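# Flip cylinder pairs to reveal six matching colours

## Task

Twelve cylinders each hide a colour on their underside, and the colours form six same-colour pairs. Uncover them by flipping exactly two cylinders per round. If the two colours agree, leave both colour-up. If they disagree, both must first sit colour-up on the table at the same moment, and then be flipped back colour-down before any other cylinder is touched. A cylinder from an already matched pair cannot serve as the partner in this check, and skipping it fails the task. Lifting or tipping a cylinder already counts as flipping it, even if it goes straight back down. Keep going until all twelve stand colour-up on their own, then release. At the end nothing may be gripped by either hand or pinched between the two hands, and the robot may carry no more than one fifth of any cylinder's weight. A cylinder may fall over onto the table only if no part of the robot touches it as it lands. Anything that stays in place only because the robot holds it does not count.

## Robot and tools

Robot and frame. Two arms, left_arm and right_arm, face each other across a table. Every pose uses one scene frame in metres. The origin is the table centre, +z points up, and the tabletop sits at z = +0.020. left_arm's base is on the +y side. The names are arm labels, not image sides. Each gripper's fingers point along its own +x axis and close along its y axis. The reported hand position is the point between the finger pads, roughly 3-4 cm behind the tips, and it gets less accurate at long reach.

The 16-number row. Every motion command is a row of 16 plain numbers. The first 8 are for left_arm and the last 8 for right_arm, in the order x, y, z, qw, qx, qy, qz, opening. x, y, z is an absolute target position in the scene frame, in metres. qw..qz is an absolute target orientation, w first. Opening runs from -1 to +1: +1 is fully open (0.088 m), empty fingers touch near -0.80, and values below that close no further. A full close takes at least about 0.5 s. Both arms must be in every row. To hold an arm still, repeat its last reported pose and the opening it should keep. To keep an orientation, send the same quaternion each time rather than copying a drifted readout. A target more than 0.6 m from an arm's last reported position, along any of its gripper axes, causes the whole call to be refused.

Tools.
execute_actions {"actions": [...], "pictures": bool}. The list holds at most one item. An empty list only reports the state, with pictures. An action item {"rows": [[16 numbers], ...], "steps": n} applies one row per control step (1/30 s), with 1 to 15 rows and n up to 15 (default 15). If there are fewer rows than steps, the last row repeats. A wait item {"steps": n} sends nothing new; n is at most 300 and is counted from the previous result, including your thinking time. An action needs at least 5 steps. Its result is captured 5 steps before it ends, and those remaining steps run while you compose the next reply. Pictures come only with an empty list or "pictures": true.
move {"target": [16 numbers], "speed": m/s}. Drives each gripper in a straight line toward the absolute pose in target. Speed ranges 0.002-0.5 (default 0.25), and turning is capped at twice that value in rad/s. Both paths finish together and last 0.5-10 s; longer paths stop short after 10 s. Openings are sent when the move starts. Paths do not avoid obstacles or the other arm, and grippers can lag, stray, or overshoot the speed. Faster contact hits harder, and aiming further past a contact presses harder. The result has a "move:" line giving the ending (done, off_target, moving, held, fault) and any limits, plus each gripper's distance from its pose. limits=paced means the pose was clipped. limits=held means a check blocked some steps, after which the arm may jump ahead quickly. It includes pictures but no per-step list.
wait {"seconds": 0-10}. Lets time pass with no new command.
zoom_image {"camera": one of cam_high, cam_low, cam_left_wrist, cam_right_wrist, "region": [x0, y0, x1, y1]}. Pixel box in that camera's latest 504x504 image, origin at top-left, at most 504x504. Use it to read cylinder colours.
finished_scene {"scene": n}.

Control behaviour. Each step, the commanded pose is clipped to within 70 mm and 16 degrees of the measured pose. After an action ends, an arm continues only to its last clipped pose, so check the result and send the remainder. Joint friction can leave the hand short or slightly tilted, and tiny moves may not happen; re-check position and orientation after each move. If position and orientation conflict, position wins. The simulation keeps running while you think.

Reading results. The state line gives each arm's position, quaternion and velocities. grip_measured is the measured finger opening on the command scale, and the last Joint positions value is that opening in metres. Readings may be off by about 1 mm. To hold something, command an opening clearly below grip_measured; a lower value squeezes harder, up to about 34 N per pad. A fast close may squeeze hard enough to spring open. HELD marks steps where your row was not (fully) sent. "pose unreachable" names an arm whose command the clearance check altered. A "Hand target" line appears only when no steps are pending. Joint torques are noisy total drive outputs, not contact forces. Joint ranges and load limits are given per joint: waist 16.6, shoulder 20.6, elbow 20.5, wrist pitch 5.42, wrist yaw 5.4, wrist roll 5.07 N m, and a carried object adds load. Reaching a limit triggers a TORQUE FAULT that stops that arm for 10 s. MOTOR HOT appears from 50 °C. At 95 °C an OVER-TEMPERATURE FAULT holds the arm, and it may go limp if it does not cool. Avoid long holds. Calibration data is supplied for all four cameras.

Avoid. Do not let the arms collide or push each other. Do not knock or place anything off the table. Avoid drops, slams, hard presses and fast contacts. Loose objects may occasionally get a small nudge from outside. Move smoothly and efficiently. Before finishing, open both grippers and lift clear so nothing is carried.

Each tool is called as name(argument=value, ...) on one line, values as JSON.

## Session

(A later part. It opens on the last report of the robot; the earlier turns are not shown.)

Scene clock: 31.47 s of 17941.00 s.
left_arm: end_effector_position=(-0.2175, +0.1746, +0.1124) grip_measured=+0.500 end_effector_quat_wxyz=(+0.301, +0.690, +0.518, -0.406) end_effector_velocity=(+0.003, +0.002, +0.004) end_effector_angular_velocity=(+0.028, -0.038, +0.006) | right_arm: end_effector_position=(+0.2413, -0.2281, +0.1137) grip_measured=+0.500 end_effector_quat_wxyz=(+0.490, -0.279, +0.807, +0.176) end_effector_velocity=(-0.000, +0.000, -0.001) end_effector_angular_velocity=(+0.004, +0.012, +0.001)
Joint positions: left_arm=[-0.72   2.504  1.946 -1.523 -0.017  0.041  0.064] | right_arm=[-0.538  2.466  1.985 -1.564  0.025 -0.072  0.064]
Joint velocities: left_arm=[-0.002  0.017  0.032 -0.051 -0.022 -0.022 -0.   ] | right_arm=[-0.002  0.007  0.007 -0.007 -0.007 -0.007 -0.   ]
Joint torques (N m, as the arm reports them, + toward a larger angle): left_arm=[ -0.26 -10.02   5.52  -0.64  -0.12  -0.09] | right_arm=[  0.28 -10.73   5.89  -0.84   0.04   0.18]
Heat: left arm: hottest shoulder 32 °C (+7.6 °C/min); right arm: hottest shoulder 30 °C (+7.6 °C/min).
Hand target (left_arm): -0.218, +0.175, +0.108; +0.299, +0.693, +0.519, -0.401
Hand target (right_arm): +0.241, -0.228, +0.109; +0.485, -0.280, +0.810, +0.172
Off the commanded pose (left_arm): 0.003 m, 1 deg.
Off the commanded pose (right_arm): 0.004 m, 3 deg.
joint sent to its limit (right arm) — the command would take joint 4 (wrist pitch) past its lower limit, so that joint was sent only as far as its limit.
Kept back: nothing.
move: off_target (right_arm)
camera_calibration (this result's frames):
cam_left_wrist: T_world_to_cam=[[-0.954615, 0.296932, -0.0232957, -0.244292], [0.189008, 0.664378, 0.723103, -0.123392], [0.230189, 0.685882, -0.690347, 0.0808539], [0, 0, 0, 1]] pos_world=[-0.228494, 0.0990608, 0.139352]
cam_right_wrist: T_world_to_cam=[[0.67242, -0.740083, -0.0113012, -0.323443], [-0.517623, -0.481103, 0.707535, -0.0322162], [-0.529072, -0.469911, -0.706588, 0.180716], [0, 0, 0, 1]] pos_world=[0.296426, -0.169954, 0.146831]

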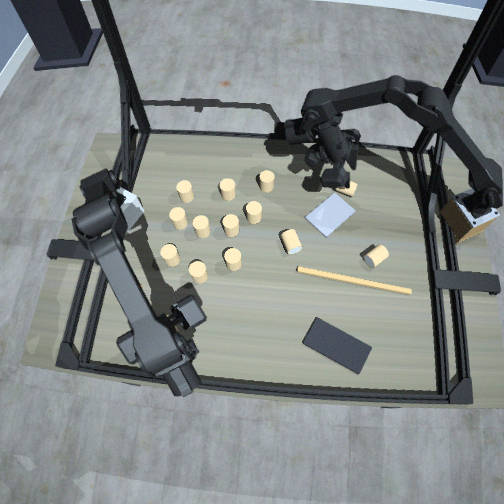

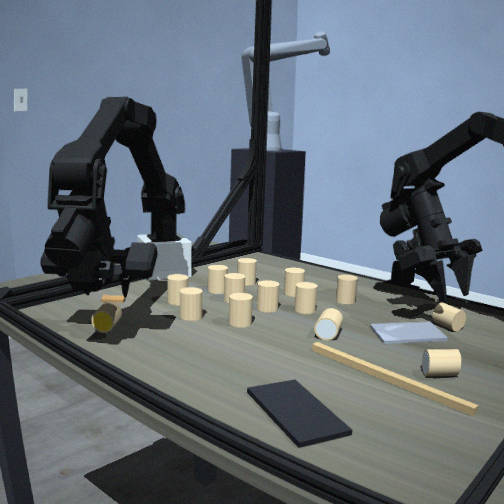

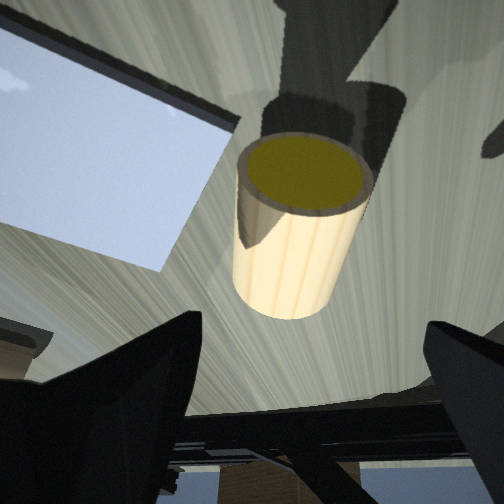

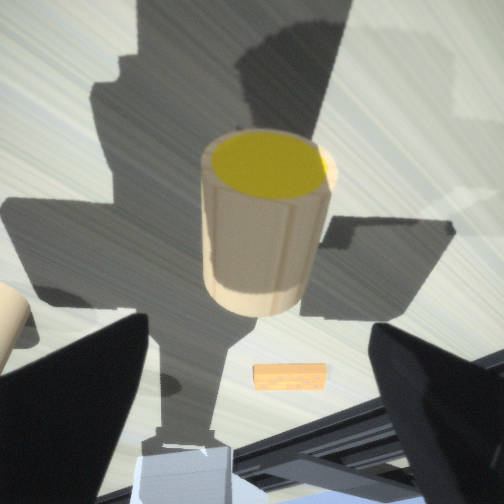

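move(target=[-0.211,0.186,0.054,0.297,0.696,0.515,-0.402,0.5,0.236,-0.232,0.052,0.473,-0.282,0.819,0.163,0.5], speed=0.1)

move(target=[-0.211,0.186,0.054,0.297,0.696,0.515,-0.402,-0.3,0.236,-0.232,0.052,0.473,-0.282,0.819,0.163,-0.3])

move(target=[-0.215,0.18,0.1,0.48,0.5,0.37,-0.63,-0.3,0.225,-0.24,0.1,0.75,-0.198,0.576,0.259,-0.3], speed=0.3)

move(target=[-0.215,0.18,0.075,0.575,0.208,0.154,-0.777,-0.3,0.225,-0.24,0.075,0.914,-0.084,0.245,0.315,-0.3], speed=0.3)

Scene clock: 32.90 s of 17941.00 s.
left_arm: end_effector_position=(-0.2137, +0.1816, +0.0610) grip_measured=+0.500 end_effector_quat_wxyz=(+0.303, +0.691, +0.512, -0.410) end_effector_velocity=(+0.001, +0.003, +0.001) end_effector_angular_velocity=(+0.011, -0.006, -0.012) | right_arm: end_effector_position=(+0.2386, -0.2307, +0.0590) grip_measured=+0.500 end_effector_quat_wxyz=(+0.480, -0.280, +0.814, +0.168) end_effector_velocity=(-0.002, +0.001, +0.000) end_effector_angular_velocity=(+0.015, +0.019, -0.007)
Joint positions: left_arm=[-0.719  2.554  1.824 -1.342 -0.027  0.05   0.064] | right_arm=[-0.538  2.559  1.919 -1.435  0.029 -0.062  0.064]
Joint velocities: left_arm=[-0.002 -0.002 -0.007 -0.007 -0.007  0.007  0.   ] | right_arm=[-0.002  0.002  0.002 -0.007 -0.022 -0.007 -0.   ]
Joint torques (N m, as the arm reports them, + toward a larger angle): left_arm=[  0.32 -10.04   3.26  -0.29  -0.17   0.09] | right_arm=[  0.22 -10.92   3.65  -0.51   0.04   0.19]
Heat: left arm: hottest shoulder 32 °C (+7.3 °C/min); right arm: hottest shoulder 30 °C (+7.3 °C/min).
Hand target (left_arm): -0.211, +0.186, +0.054; +0.297, +0.696, +0.515, -0.402
Hand target (right_arm): +0.235, -0.232, +0.052; +0.473, -0.282, +0.819, +0.163
Off the commanded pose (left_arm): 0.009 m, 1 deg.
Off the commanded pose (right_arm): 0.008 m, 1 deg.
Kept back: nothing.
move: off_target (left_arm)
camera_calibration (this result's frames):
cam_left_wrist: T_world_to_cam=[[-0.951349, 0.306796, -0.0284995, -0.2447], [0.194395, 0.669408, 0.71701, -0.0909596], [0.239053, 0.676586, -0.69648, 0.0436416], [0, 0, 0, 1]] pos_world=[-0.225546, 0.106435, 0.0886406]
cam_right_wrist: T_world_to_cam=[[0.666968, -0.745056, -0.00671494, -0.324287], [-0.507595, -0.460956, 0.72792, 0.00489843], [-0.545436, -0.482091, -0.685629, 0.139293], [0, 0, 0, 1]] pos_world=[0.294751, -0.172202, 0.0897604]

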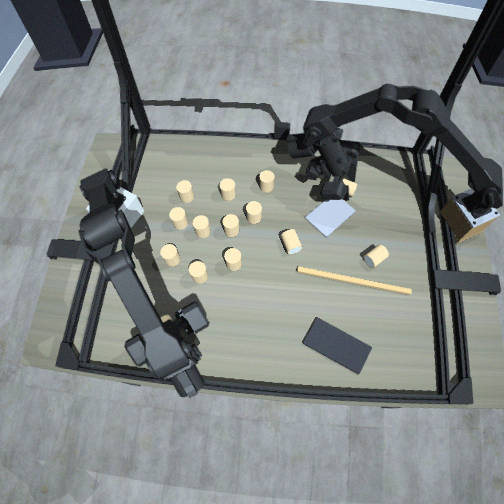

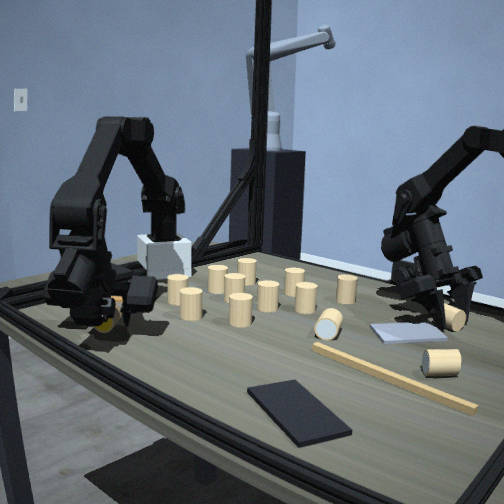

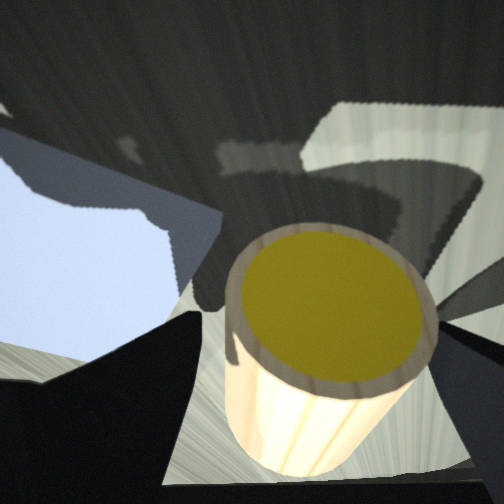

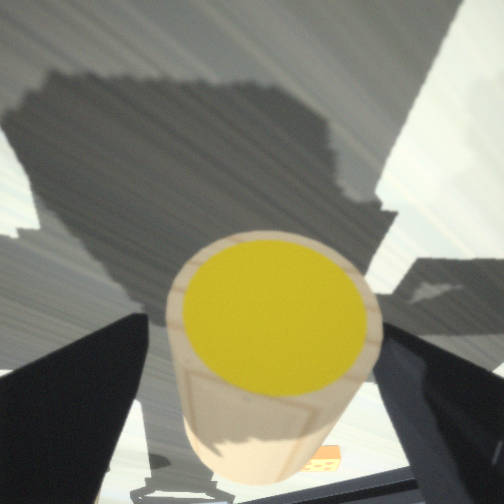

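Scene clock: 33.60 s of 17941.00 s.
left_arm: end_effector_position=(-0.2130, +0.1814, +0.0610) grip_measured=+0.016 end_effector_quat_wxyz=(+0.304, +0.692, +0.511, -0.409) end_effector_velocity=(+0.001, +0.002, +0.001) end_effector_angular_velocity=(+0.005, -0.011, +0.000) | right_arm: end_effector_position=(+0.2387, -0.2307, +0.0590) grip_measured=+0.020 end_effector_quat_wxyz=(+0.480, -0.280, +0.814, +0.168) end_effector_velocity=(-0.004, -0.002, +0.003) end_effector_angular_velocity=(-0.004, +0.024, +0.000)
Joint positions: left_arm=[-0.718  2.554  1.824 -1.342 -0.03   0.05   0.04 ] | right_arm=[-0.538  2.559  1.919 -1.434  0.029 -0.062  0.04 ]
Joint velocities: left_arm=[-0.002 -0.002 -0.002 -0.007 -0.007 -0.007 -0.   ] | right_arm=[-0.002 -0.002 -0.002 -0.022 -0.007 -0.007 -0.   ]
Joint torques (N m, as the arm reports them, + toward a larger angle): left_arm=[ 0.07 -9.92  3.19 -0.22 -0.02  0.13] | right_arm=[  0.23 -10.63   4.15  -0.57   0.04   0.18]
Heat: left arm: hottest shoulder 32 °C (+7.1 °C/min); right arm: hottest shoulder 31 °C (+8.9 °C/min).
Hand target (left_arm): -0.211, +0.186, +0.054; +0.297, +0.696, +0.515, -0.402
Hand target (right_arm): +0.236, -0.232, +0.052; +0.473, -0.282, +0.819, +0.163
Off the commanded pose (left_arm): 0.009 m, 1 deg.
Off the commanded pose (right_arm): 0.008 m, 1 deg.
Kept back: nothing.
move: off_target (left_arm)
camera_calibration (this result's frames):
cam_left_wrist: T_world_to_cam=[[-0.950958, 0.307764, -0.0309849, -0.243911], [0.193349, 0.669623, 0.717092, -0.0912546], [0.241444, 0.675934, -0.696289, 0.0442146], [0, 0, 0, 1]] pos_world=[-0.22498, 0.106287, 0.0886666]
cam_right_wrist: T_world_to_cam=[[0.667109, -0.744934, -0.00633295, -0.324382], [-0.507876, -0.461004, 0.727693, 0.00504054], [-0.545002, -0.482234, -0.685874, 0.139193], [0, 0, 0, 1]] pos_world=[0.294818, -0.172196, 0.0897464]

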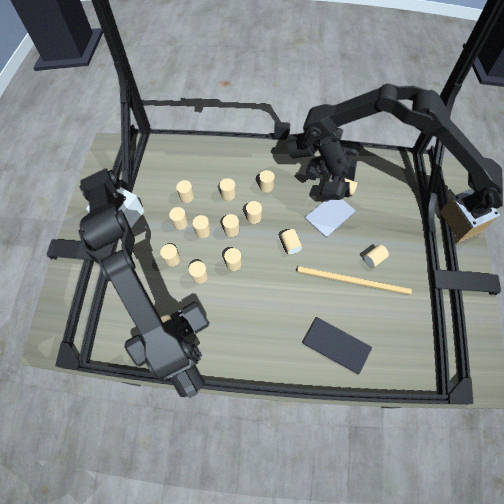

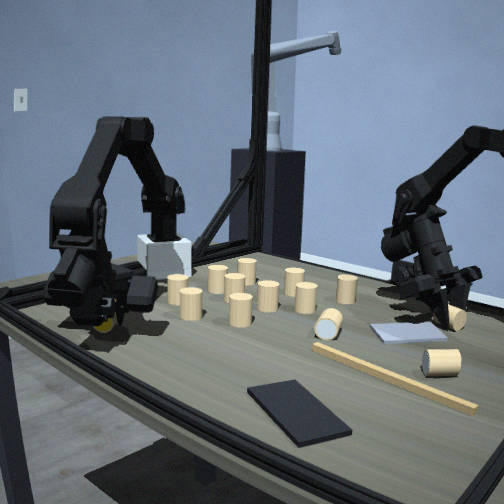

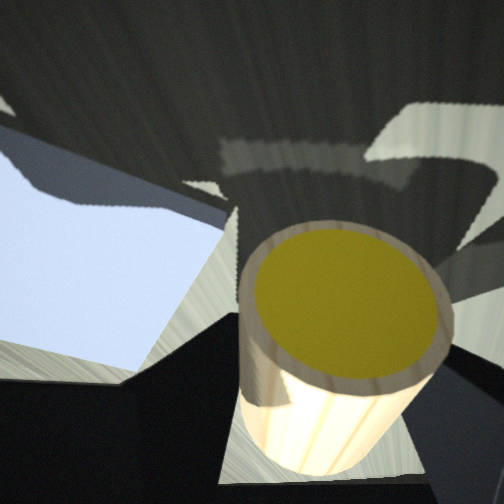

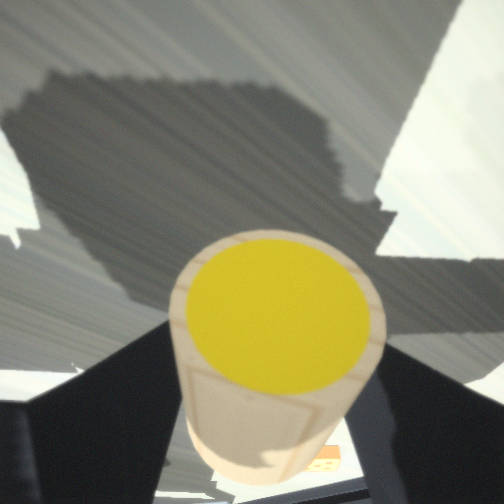

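Scene clock: 35.40 s of 17941.00 s.
left_arm: end_effector_position=(-0.2162, +0.1778, +0.0998) grip_measured=+0.016 end_effector_quat_wxyz=(+0.474, +0.500, +0.368, -0.625) end_effector_velocity=(+0.001, -0.003, +0.004) end_effector_angular_velocity=(-0.027, +0.001, +0.011) | right_arm: end_effector_position=(+0.2254, -0.2390, +0.0975) grip_measured=+0.020 end_effector_quat_wxyz=(+0.748, -0.200, +0.579, +0.254) end_effector_velocity=(-0.000, -0.000, +0.001) end_effector_angular_velocity=(+0.002, -0.019, +0.008)
Joint positions: left_arm=[-0.712  1.94   1.02  -0.418 -0.002  0.052  0.04 ] | right_arm=[-0.555  1.852  0.985 -0.452 -0.015 -0.079  0.04 ]
Joint velocities: left_arm=[ 0.002 -0.017 -0.012  0.022 -0.007 -0.007 -0.001] | right_arm=[ 0.002 -0.012 -0.017  0.022  0.007 -0.007  0.   ]
Joint torques (N m, as the arm reports them, + toward a larger angle): left_arm=[  0.19 -10.66   3.61   0.88   0.12   0.14] | right_arm=[ -0.31 -10.44   4.19   0.66  -0.15  -0.22]
Heat: left arm: hottest shoulder 33 °C (+8.5 °C/min); right arm: hottest shoulder 31 °C (+8.5 °C/min).
Hand target (left_arm): -0.215, +0.179, +0.102; -0.475, -0.497, -0.367, +0.627
Hand target (right_arm): +0.225, -0.240, +0.099; +0.750, -0.200, +0.575, +0.257
Off the commanded pose (left_arm): 0.002 m, 0 deg.
Off the commanded pose (right_arm): 0.003 m, 1 deg.
Kept back: nothing.
move: done
camera_calibration (this result's frames):
cam_left_wrist: T_world_to_cam=[[-0.961024, 0.272551, -0.0463649, -0.239025], [0.26933, 0.960816, 0.0655292, -0.0864043], [0.0624082, 0.0504877, -0.996773, 0.176873], [0, 0, 0, 1]] pos_world=[-0.217476, 0.139235, 0.170882]
cam_right_wrist: T_world_to_cam=[[0.650054, -0.75831, 0.0489426, -0.326239], [-0.759761, -0.647418, 0.0601131, 0.043764], [-0.0138981, -0.0762614, -0.996991, 0.161988], [0, 0, 0, 1]] pos_world=[0.247575, -0.206704, 0.174837]

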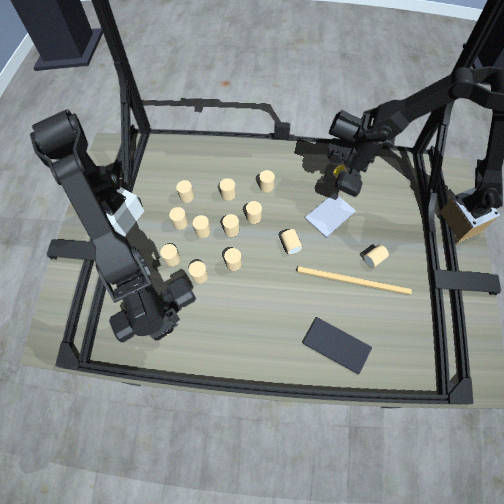

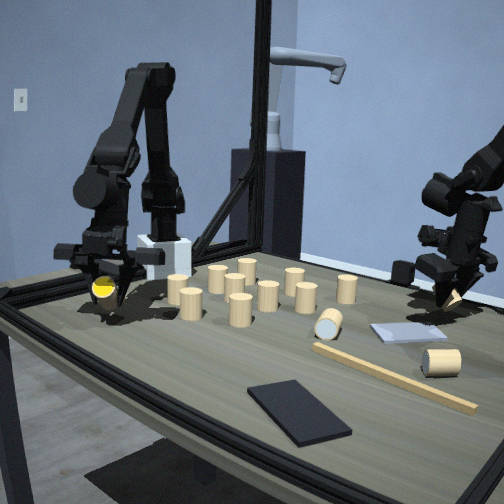

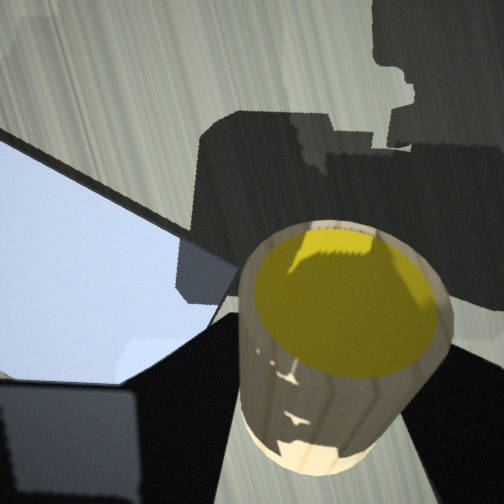

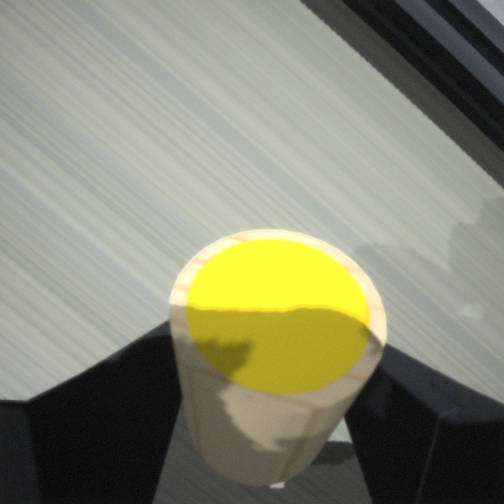

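Scene clock: 37.37 s of 17941.00 s.
left_arm: end_effector_position=(-0.2158, +0.1778, +0.0797) grip_measured=+0.016 end_effector_quat_wxyz=(+0.574, +0.207, +0.147, -0.779) end_effector_velocity=(+0.002, -0.001, -0.001) end_effector_angular_velocity=(-0.012, -0.002, +0.020) | right_arm: end_effector_position=(+0.2265, -0.2382, +0.0791) grip_measured=+0.020 end_effector_quat_wxyz=(+0.915, -0.087, +0.239, +0.313) end_effector_velocity=(-0.002, +0.001, -0.000) end_effector_angular_velocity=(-0.006, -0.020, +0.020)
Joint positions: left_arm=[-0.672  2.192  0.375  1.302  0.092  0.062  0.04 ] | right_arm=[-0.59   2.045  0.327  1.2   -0.097 -0.066  0.04 ]
Joint velocities: left_arm=[-0.002  0.022 -0.002  0.037 -0.022 -0.007 -0.   ] | right_arm=[ 0.002  0.017 -0.007  0.037 -0.007 -0.022 -0.   ]
Joint torques (N m, as the arm reports them, + toward a larger angle): left_arm=[ 0.36 -5.69  1.41  1.82  0.18 -0.09] | right_arm=[-0.32 -6.01  1.37  1.57 -0.17  0.19]
Heat: left arm: hottest shoulder 33 °C (+8.0 °C/min); right arm: hottest shoulder 31 °C (+8.0 °C/min).
Hand target (left_arm): -0.215, +0.181, +0.076; -0.573, -0.209, -0.152, +0.778
Hand target (right_arm): +0.225, -0.240, +0.076; +0.914, -0.085, +0.244, +0.312
Off the commanded pose (left_arm): 0.005 m, 1 deg.
Off the commanded pose (right_arm): 0.005 m, 1 deg.
Kept back: nothing.
move: done
camera_calibration (this result's frames):
cam_left_wrist: T_world_to_cam=[[-0.962196, 0.271176, -0.0253577, -0.241255], [0.213396, 0.692762, -0.688871, 0.0105669], [-0.169239, -0.66824, -0.72444, 0.213024], [0, 0, 0, 1]] pos_world=[-0.198337, 0.200453, 0.155485]
cam_right_wrist: T_world_to_cam=[[0.61502, -0.784914, 0.0752389, -0.325879], [-0.547506, -0.49376, -0.675602, 0.0929059], [0.567439, 0.374315, -0.733417, 0.0985112], [0, 0, 0, 1]] pos_world=[0.195389, -0.246788, 0.159536]

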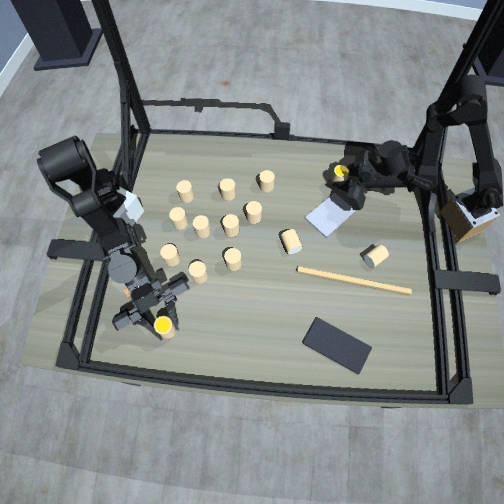

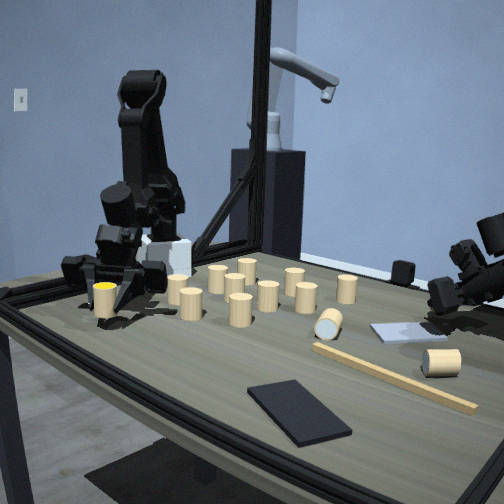

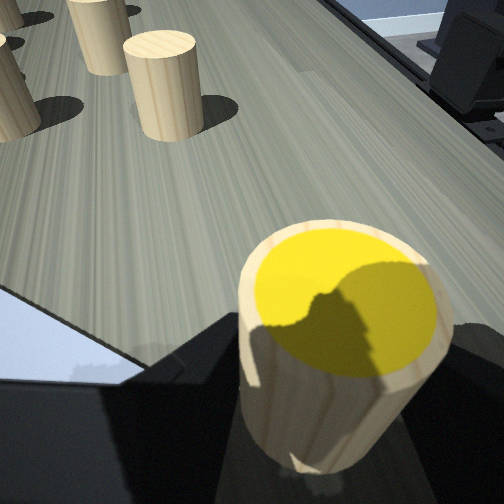

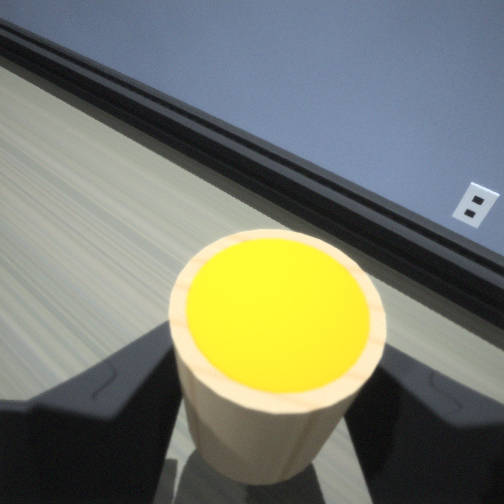

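move(target=[-0.24,0.07,0.085,0.575,0.208,0.154,-0.777,-0.3,0.25,-0.11,0.095,0.883,-0.105,0.237,0.393,-0.3])

move(target=[-0.24,0.07,0.054,0.575,0.208,0.154,-0.777,-0.3,0.25,-0.11,0.052,0.883,-0.105,0.237,0.393,-0.3], speed=0.06)

Scene clock: 38.73 s of 17941.00 s.
left_arm: end_effector_position=(-0.2390, +0.0715, +0.0888) grip_measured=+0.016 end_effector_quat_wxyz=(+0.575, +0.206, +0.151, -0.777) end_effector_velocity=(+0.002, -0.002, -0.000) end_effector_angular_velocity=(+0.007, +0.014, +0.020) | right_arm: end_effector_position=(+0.2502, -0.1122, +0.0970) grip_measured=+0.020 end_effector_quat_wxyz=(+0.883, -0.107, +0.232, +0.393) end_effector_velocity=(+0.002, -0.004, -0.004) end_effector_angular_velocity=(-0.026, +0.012, -0.010)
Joint positions: left_arm=[-0.68   2.248  0.827  0.902  0.084  0.05   0.04 ] | right_arm=[-0.362  2.095  0.738  0.839 -0.055 -0.038  0.04 ]
Joint velocities: left_arm=[ 0.002  0.002  0.007 -0.007 -0.007 -0.022 -0.001] | right_arm=[-0.007 -0.002  0.007 -0.037  0.007 -0.007  0.   ]
Joint torques (N m, as the arm reports them, + toward a larger angle): left_arm=[-0.38 -8.04  4.6   1.54 -0.11 -0.1 ] | right_arm=[ 0.25 -8.21  5.26  1.18  0.    0.19]
Heat: left arm: hottest shoulder 33 °C (+7.7 °C/min); right arm: hottest shoulder 31 °C (+7.7 °C/min).
Hand target (left_arm): -0.240, +0.070, +0.085; -0.574, -0.208, -0.154, +0.777
Hand target (right_arm): +0.250, -0.110, +0.094; +0.883, -0.106, +0.236, +0.392
Off the commanded pose (left_arm): 0.004 m, 0 deg.
Off the commanded pose (right_arm): 0.003 m, 1 deg.
Kept back: nothing.
move: done
camera_calibration (this result's frames):
cam_left_wrist: T_world_to_cam=[[-0.963751, 0.266169, -0.0183737, -0.235165], [0.205932, 0.698321, -0.685522, 0.0929496], [-0.169634, -0.664456, -0.72782, 0.144549], [0, 0, 0, 1]] pos_world=[-0.221261, 0.0937313, 0.164604]
cam_right_wrist: T_world_to_cam=[[0.743811, -0.664585, 0.0712226, -0.261216], [-0.454948, -0.581466, -0.674477, 0.147116], [0.489661, 0.469281, -0.734852, 0.081323], [0, 0, 0, 1]] pos_world=[0.221405, -0.126221, 0.177591]

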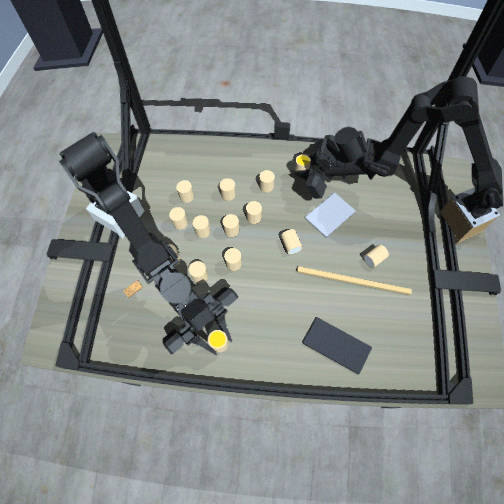

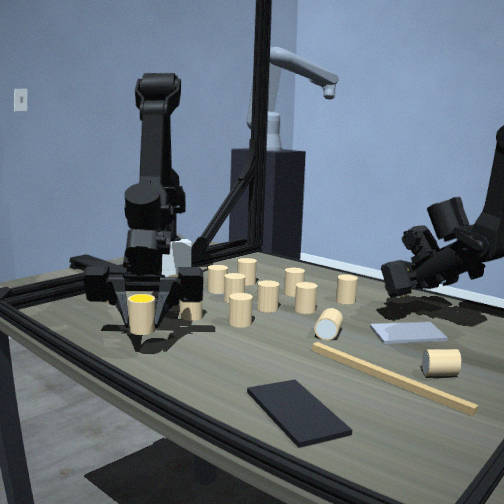

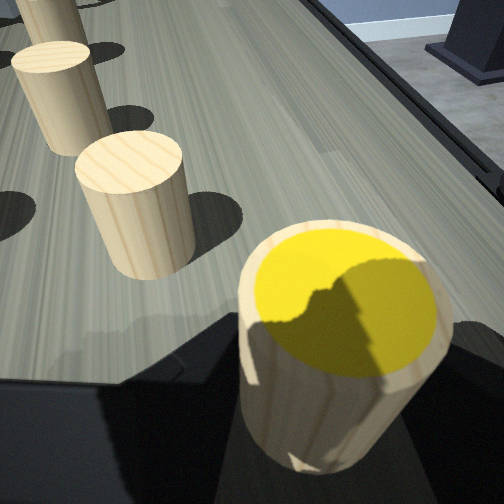

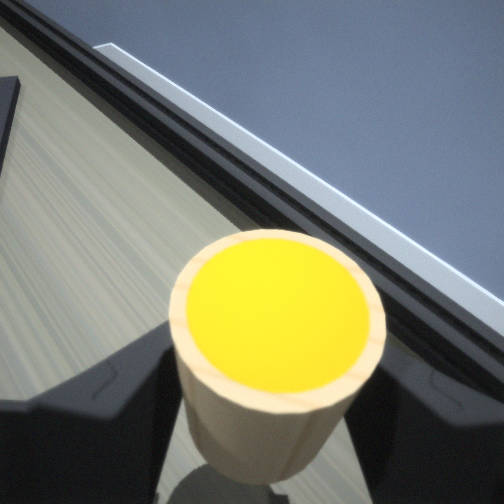

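Scene clock: 39.83 s of 17941.00 s.
left_arm: end_effector_position=(-0.2393, +0.0702, +0.0595) grip_measured=+0.016 end_effector_quat_wxyz=(+0.575, +0.205, +0.151, -0.778) end_effector_velocity=(+0.000, +0.001, -0.004) end_effector_angular_velocity=(+0.017, +0.012, +0.015) | right_arm: end_effector_position=(+0.2496, -0.1118, +0.0555) grip_measured=+0.020 end_effector_quat_wxyz=(+0.882, -0.107, +0.235, +0.393) end_effector_velocity=(+0.003, -0.000, -0.002) end_effector_angular_velocity=(-0.008, -0.013, +0.010)
Joint positions: left_arm=[-0.68   2.37   0.854  0.999  0.084  0.05   0.04 ] | right_arm=[-0.361  2.267  0.753  0.99  -0.055 -0.035  0.04 ]
Joint velocities: left_arm=[-0.002  0.007  0.002 -0.007 -0.007 -0.022 -0.   ] | right_arm=[-0.007  0.012  0.007  0.007 -0.007 -0.022 -0.   ]
Joint torques (N m, as the arm reports them, + toward a larger angle): left_arm=[-0.19 -7.61  4.13  1.67 -0.12 -0.06] | right_arm=[ 0.29 -8.45  4.19  1.54 -0.01  0.2 ]
Heat: left arm: hottest shoulder 33 °C (+7.5 °C/min); right arm: hottest shoulder 31 °C (+7.5 °C/min).
Hand target (left_arm): -0.240, +0.070, +0.054; -0.575, -0.208, -0.154, +0.776
Hand target (right_arm): +0.250, -0.110, +0.052; +0.882, -0.105, +0.237, +0.393
Off the commanded pose (left_arm): 0.006 m, 0 deg.
Off the commanded pose (right_arm): 0.004 m, 0 deg.
Kept back: nothing.
move: done
camera_calibration (this result's frames):
cam_left_wrist: T_world_to_cam=[[-0.963758, 0.266135, -0.0185048, -0.235599], [0.205671, 0.697038, -0.686904, 0.0739823], [-0.16991, -0.665815, -0.726513, 0.122228], [0, 0, 0, 1]] pos_world=[-0.221509, 0.0925139, 0.135259]
cam_right_wrist: T_world_to_cam=[[0.74435, -0.664265, 0.0685187, -0.257514], [-0.458742, -0.5832, -0.670398, 0.119623], [0.485282, 0.467578, -0.738831, 0.0520072], [0, 0, 0, 1]] pos_world=[0.221318, -0.125611, 0.136264]

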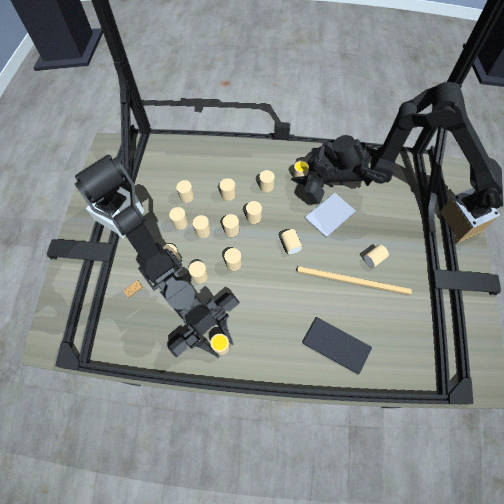

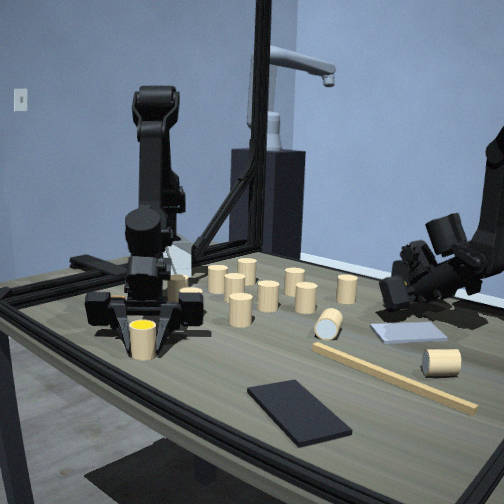

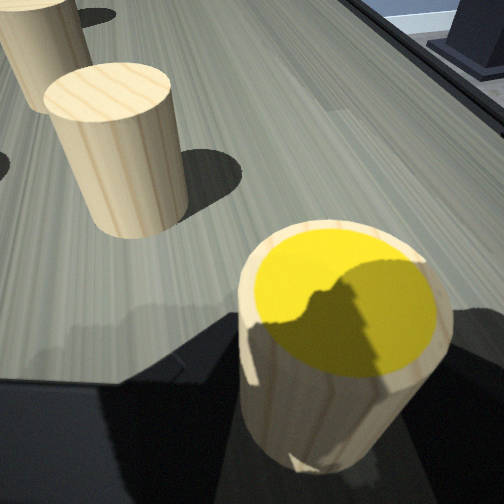

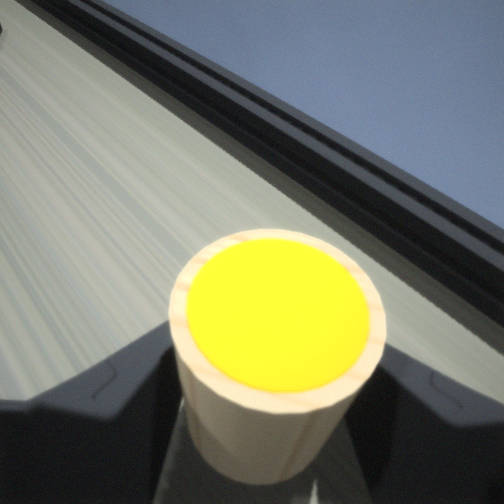

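move(target=[-0.24,0.07,0.052,0.575,0.208,0.154,-0.777,0.5,0.25,-0.11,0.052,0.883,-0.105,0.237,0.393,0.5])

move(target=[-0.22,0.12,0.15,0.575,0.208,0.154,-0.777,0.5,0.22,-0.14,0.15,0.883,-0.105,0.237,0.393,0.5])

move(target=[-0.092,-0.06,0.14,0.341,-0.633,0.591,0.366,0.6,0.094,-0.163,0.125,0.433,-0.433,0.75,0.25,0.6], speed=0.4)

Scene clock: 40.97 s of 17941.00 s.
left_arm: end_effector_position=(-0.2392, +0.0703, +0.0567) grip_measured=+0.498 end_effector_quat_wxyz=(+0.575, +0.206, +0.151, -0.777) end_effector_velocity=(+0.002, -0.003, +0.003) end_effector_angular_velocity=(-0.007, +0.017, +0.020) | right_arm: end_effector_position=(+0.2502, -0.1112, +0.0557) grip_measured=+0.498 end_effector_quat_wxyz=(+0.883, -0.106, +0.234, +0.393) end_effector_velocity=(-0.001, -0.001, -0.003) end_effector_angular_velocity=(-0.010, +0.007, +0.008)
Joint positions: left_arm=[-0.68   2.38   0.857  1.004  0.084  0.05   0.063] | right_arm=[-0.361  2.269  0.756  0.992 -0.055 -0.035  0.063]
Joint velocities: left_arm=[ 0.002 -0.002  0.002  0.007 -0.007 -0.022  0.001] | right_arm=[-0.002  0.002 -0.002 -0.007 -0.007 -0.007  0.001]
Joint torques (N m, as the arm reports them, + toward a larger angle): left_arm=[-0.3  -8.22  3.9   1.73 -0.09 -0.07] | right_arm=[ 0.27 -8.32  4.15  1.49  0.    0.19]
Heat: left arm: hottest shoulder 33 °C (+7.3 °C/min); right arm: hottest shoulder 32 °C (+8.8 °C/min).
Hand target (left_arm): -0.240, +0.070, +0.052; -0.575, -0.208, -0.154, +0.776
Hand target (right_arm): +0.250, -0.110, +0.052; +0.882, -0.105, +0.237, +0.393
Off the commanded pose (left_arm): 0.005 m, 0 deg.
Off the commanded pose (right_arm): 0.004 m, 0 deg.
Kept back: nothing.
move: done
camera_calibration (this result's frames):
cam_left_wrist: T_world_to_cam=[[-0.963834, 0.265856, -0.0185365, -0.235604], [0.20588, 0.698619, -0.685233, 0.0717388], [-0.169223, -0.664268, -0.728088, 0.120429], [0, 0, 0, 1]] pos_world=[-0.221473, 0.0925156, 0.132473]
cam_right_wrist: T_world_to_cam=[[0.744219, -0.664393, 0.0687001, -0.25758], [-0.45746, -0.581947, -0.67236, 0.120343], [0.486692, 0.468956, -0.737029, 0.0513032], [0, 0, 0, 1]] pos_world=[0.22178, -0.12516, 0.136422]

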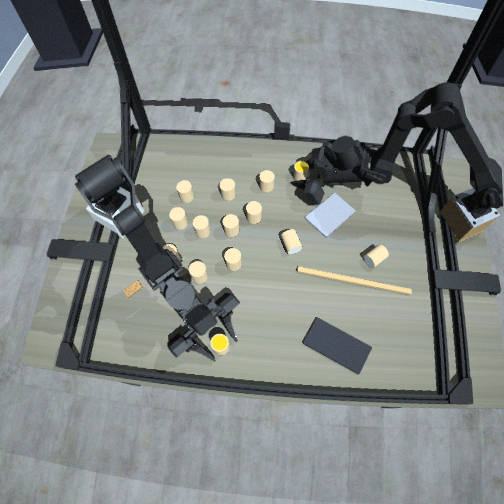

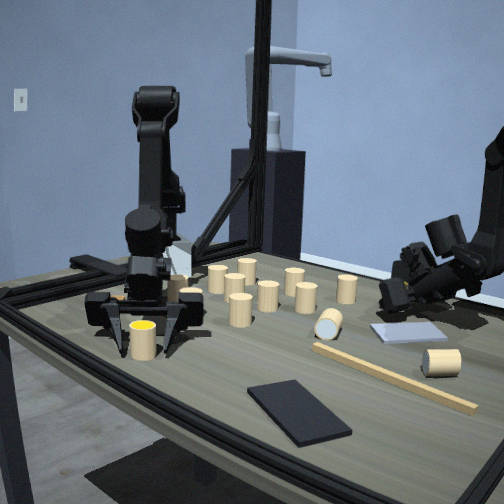

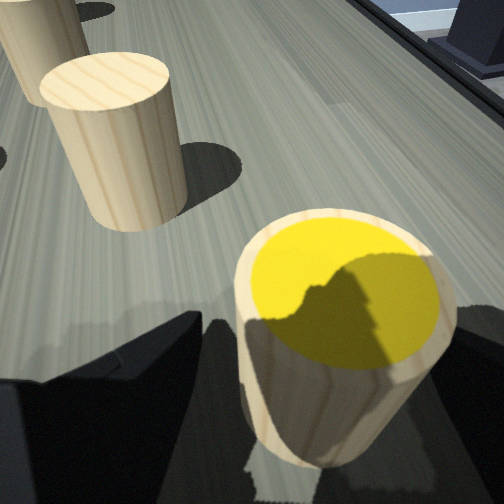

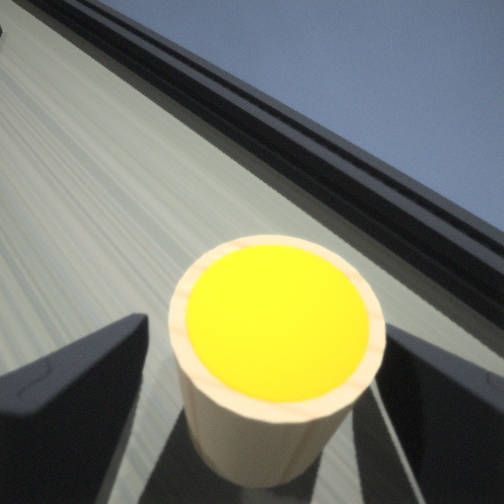

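Scene clock: 42.00 s of 17941.00 s.
left_arm: end_effector_position=(-0.2212, +0.1166, +0.1498) grip_measured=+0.500 end_effector_quat_wxyz=(+0.575, +0.206, +0.153, -0.776) end_effector_velocity=(+0.005, +0.002, +0.002) end_effector_angular_velocity=(+0.007, -0.006, +0.025) | right_arm: end_effector_position=(+0.2230, -0.1378, +0.1493) grip_measured=+0.500 end_effector_quat_wxyz=(+0.883, -0.106, +0.235, +0.393) end_effector_velocity=(-0.002, -0.002, +0.002) end_effector_angular_velocity=(+0.002, +0.013, +0.000)
Joint positions: left_arm=[-0.652  1.896  0.625  0.747  0.106  0.06   0.063] | right_arm=[-0.361  1.785  0.609  0.654 -0.055 -0.035  0.063]
Joint velocities: left_arm=[ 0.002 -0.022 -0.007 -0.022 -0.022 -0.007 -0.   ] | right_arm=[-0.002 -0.017 -0.002 -0.022 -0.007  0.007 -0.   ]
Joint torques (N m, as the arm reports them, + toward a larger angle): left_arm=[ 0.15 -9.32  3.15  1.52  0.15  0.09] | right_arm=[ 0.12 -9.38  3.88  1.12 -0.05  0.17]
Heat: left arm: hottest shoulder 33 °C (+7.1 °C/min); right arm: hottest shoulder 32 °C (+8.6 °C/min).
Hand target (left_arm): -0.220, +0.120, +0.150; -0.575, -0.208, -0.154, +0.776
Hand target (right_arm): +0.221, -0.139, +0.150; +0.882, -0.105, +0.237, +0.393
Off the commanded pose (left_arm): 0.004 m, 0 deg.
Off the commanded pose (right_arm): 0.004 m, 0 deg.
Kept back: nothing.
move: done
camera_calibration (this result's frames):
cam_left_wrist: T_world_to_cam=[[-0.964579, 0.263297, -0.0161677, -0.22913], [0.202828, 0.701077, -0.683631, 0.0983227], [-0.168663, -0.662696, -0.729648, 0.222224], [0, 0, 0, 1]] pos_world=[-0.203476, 0.138665, 0.225658]
cam_right_wrist: T_world_to_cam=[[0.744147, -0.664513, 0.0683182, -0.261368], [-0.458102, -0.582069, -0.671816, 0.155346], [0.486197, 0.468634, -0.73756, 0.146178], [0, 0, 0, 1]] pos_world=[0.194589, -0.151765, 0.230035]

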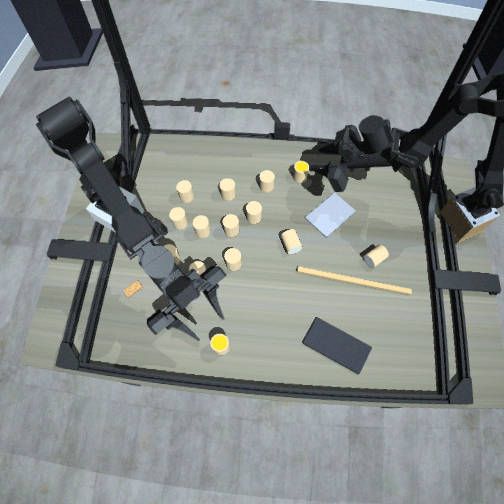

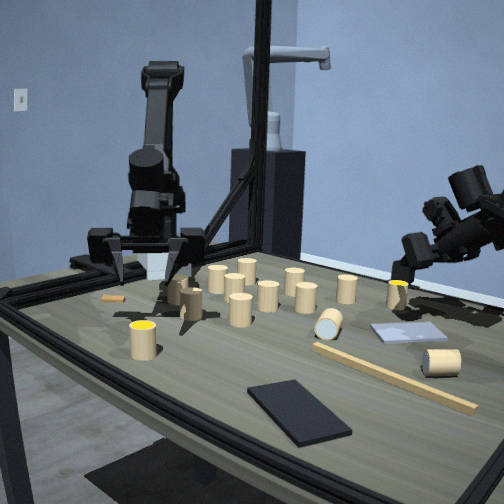

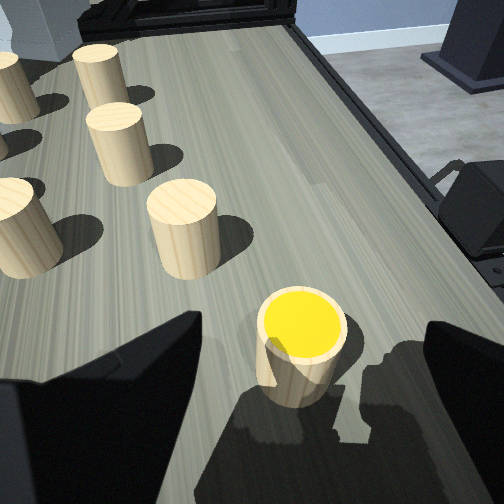

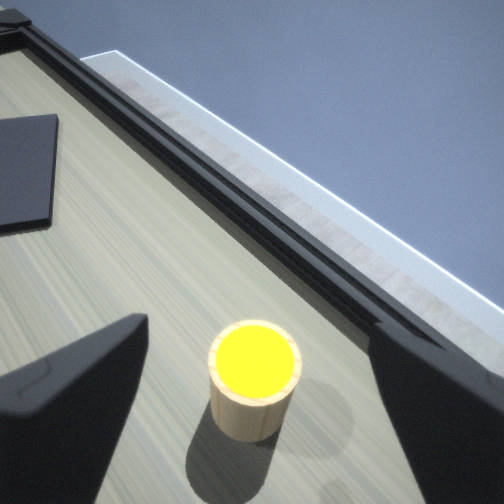

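Scene clock: 46.17 s of 17941.00 s.
left_arm: end_effector_position=(-0.0919, -0.0596, +0.1467) grip_measured=+0.600 end_effector_quat_wxyz=(-0.334, +0.636, -0.592, -0.364) end_effector_velocity=(-0.000, -0.001, +0.002) end_effector_angular_velocity=(-0.002, -0.010, -0.005) | right_arm: end_effector_position=(+0.0955, -0.1642, +0.1296) grip_measured=+0.600 end_effector_quat_wxyz=(+0.435, -0.433, +0.746, +0.257) end_effector_velocity=(-0.002, -0.004, +0.001) end_effector_angular_velocity=(-0.021, +0.018, +0.025)
Joint positions: left_arm=[-0.409  2.502  2.071 -0.603  0.003  3.134  0.068] | right_arm=[-0.105  2.249  1.649 -1.482  0.007 -0.027  0.068]
Joint velocities: left_arm=[-0.002  0.002  0.012 -0.007 -0.007  0.007  0.   ] | right_arm=[ 0.002  0.002 -0.002 -0.022  0.007 -0.022 -0.   ]
Joint torques (N m, as the arm reports them, + toward a larger angle): left_arm=[ -0.03 -11.99   7.3    0.89  -0.1    0.06] | right_arm=[ 0.28 -9.34  5.62 -0.89 -0.14  0.16]
Heat: left arm: hottest shoulder 33 °C (+6.5 °C/min); right arm: hottest shoulder 32 °C (+7.8 °C/min).
Hand target (left_arm): -0.092, -0.060, +0.139; -0.340, +0.634, -0.590, -0.366
Hand target (right_arm): +0.095, -0.163, +0.126; +0.431, -0.434, +0.749, +0.254
Off the commanded pose (left_arm): 0.007 m, 1 deg.
Off the commanded pose (right_arm): 0.005 m, 1 deg.
Kept back: nothing.
move: done
camera_calibration (this result's frames):
cam_left_wrist: T_world_to_cam=[[0.997719, 0.0576083, -0.0351946, 0.11289], [0.0647332, -0.668466, 0.74092, -0.109786], [0.0191567, -0.741508, -0.67067, 0.128873], [0, 0, 0, 1]] pos_world=[-0.107994, 0.0156685, 0.171747]
cam_right_wrist: T_world_to_cam=[[0.901065, -0.433581, -0.00944489, -0.149695], [-0.28905, -0.616654, 0.732248, -0.135445], [-0.323313, -0.657073, -0.680972, 0.0910917], [0, 0, 0, 1]] pos_world=[0.125185, -0.0885731, 0.159796]

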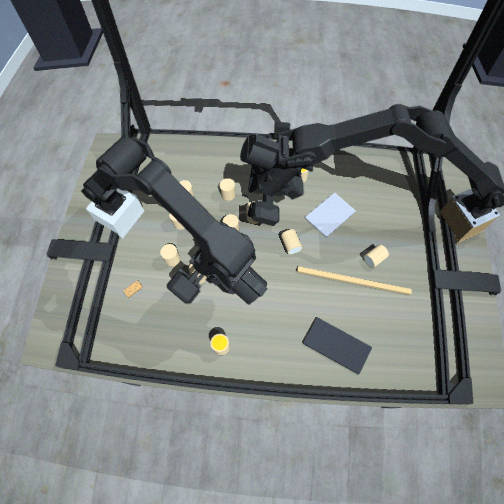

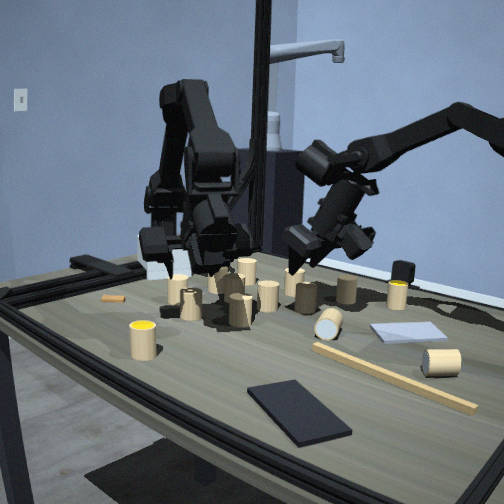

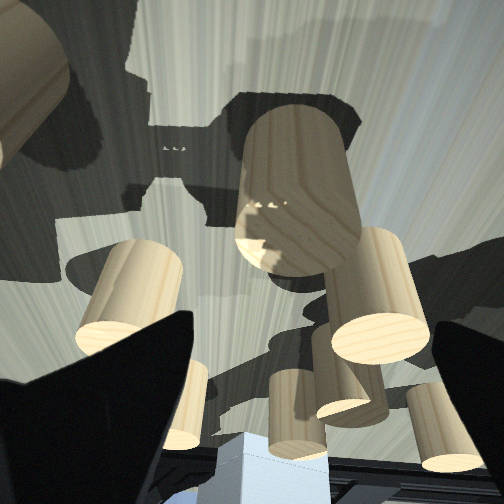

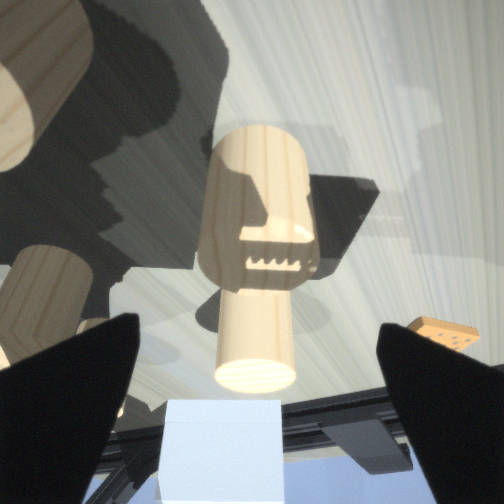

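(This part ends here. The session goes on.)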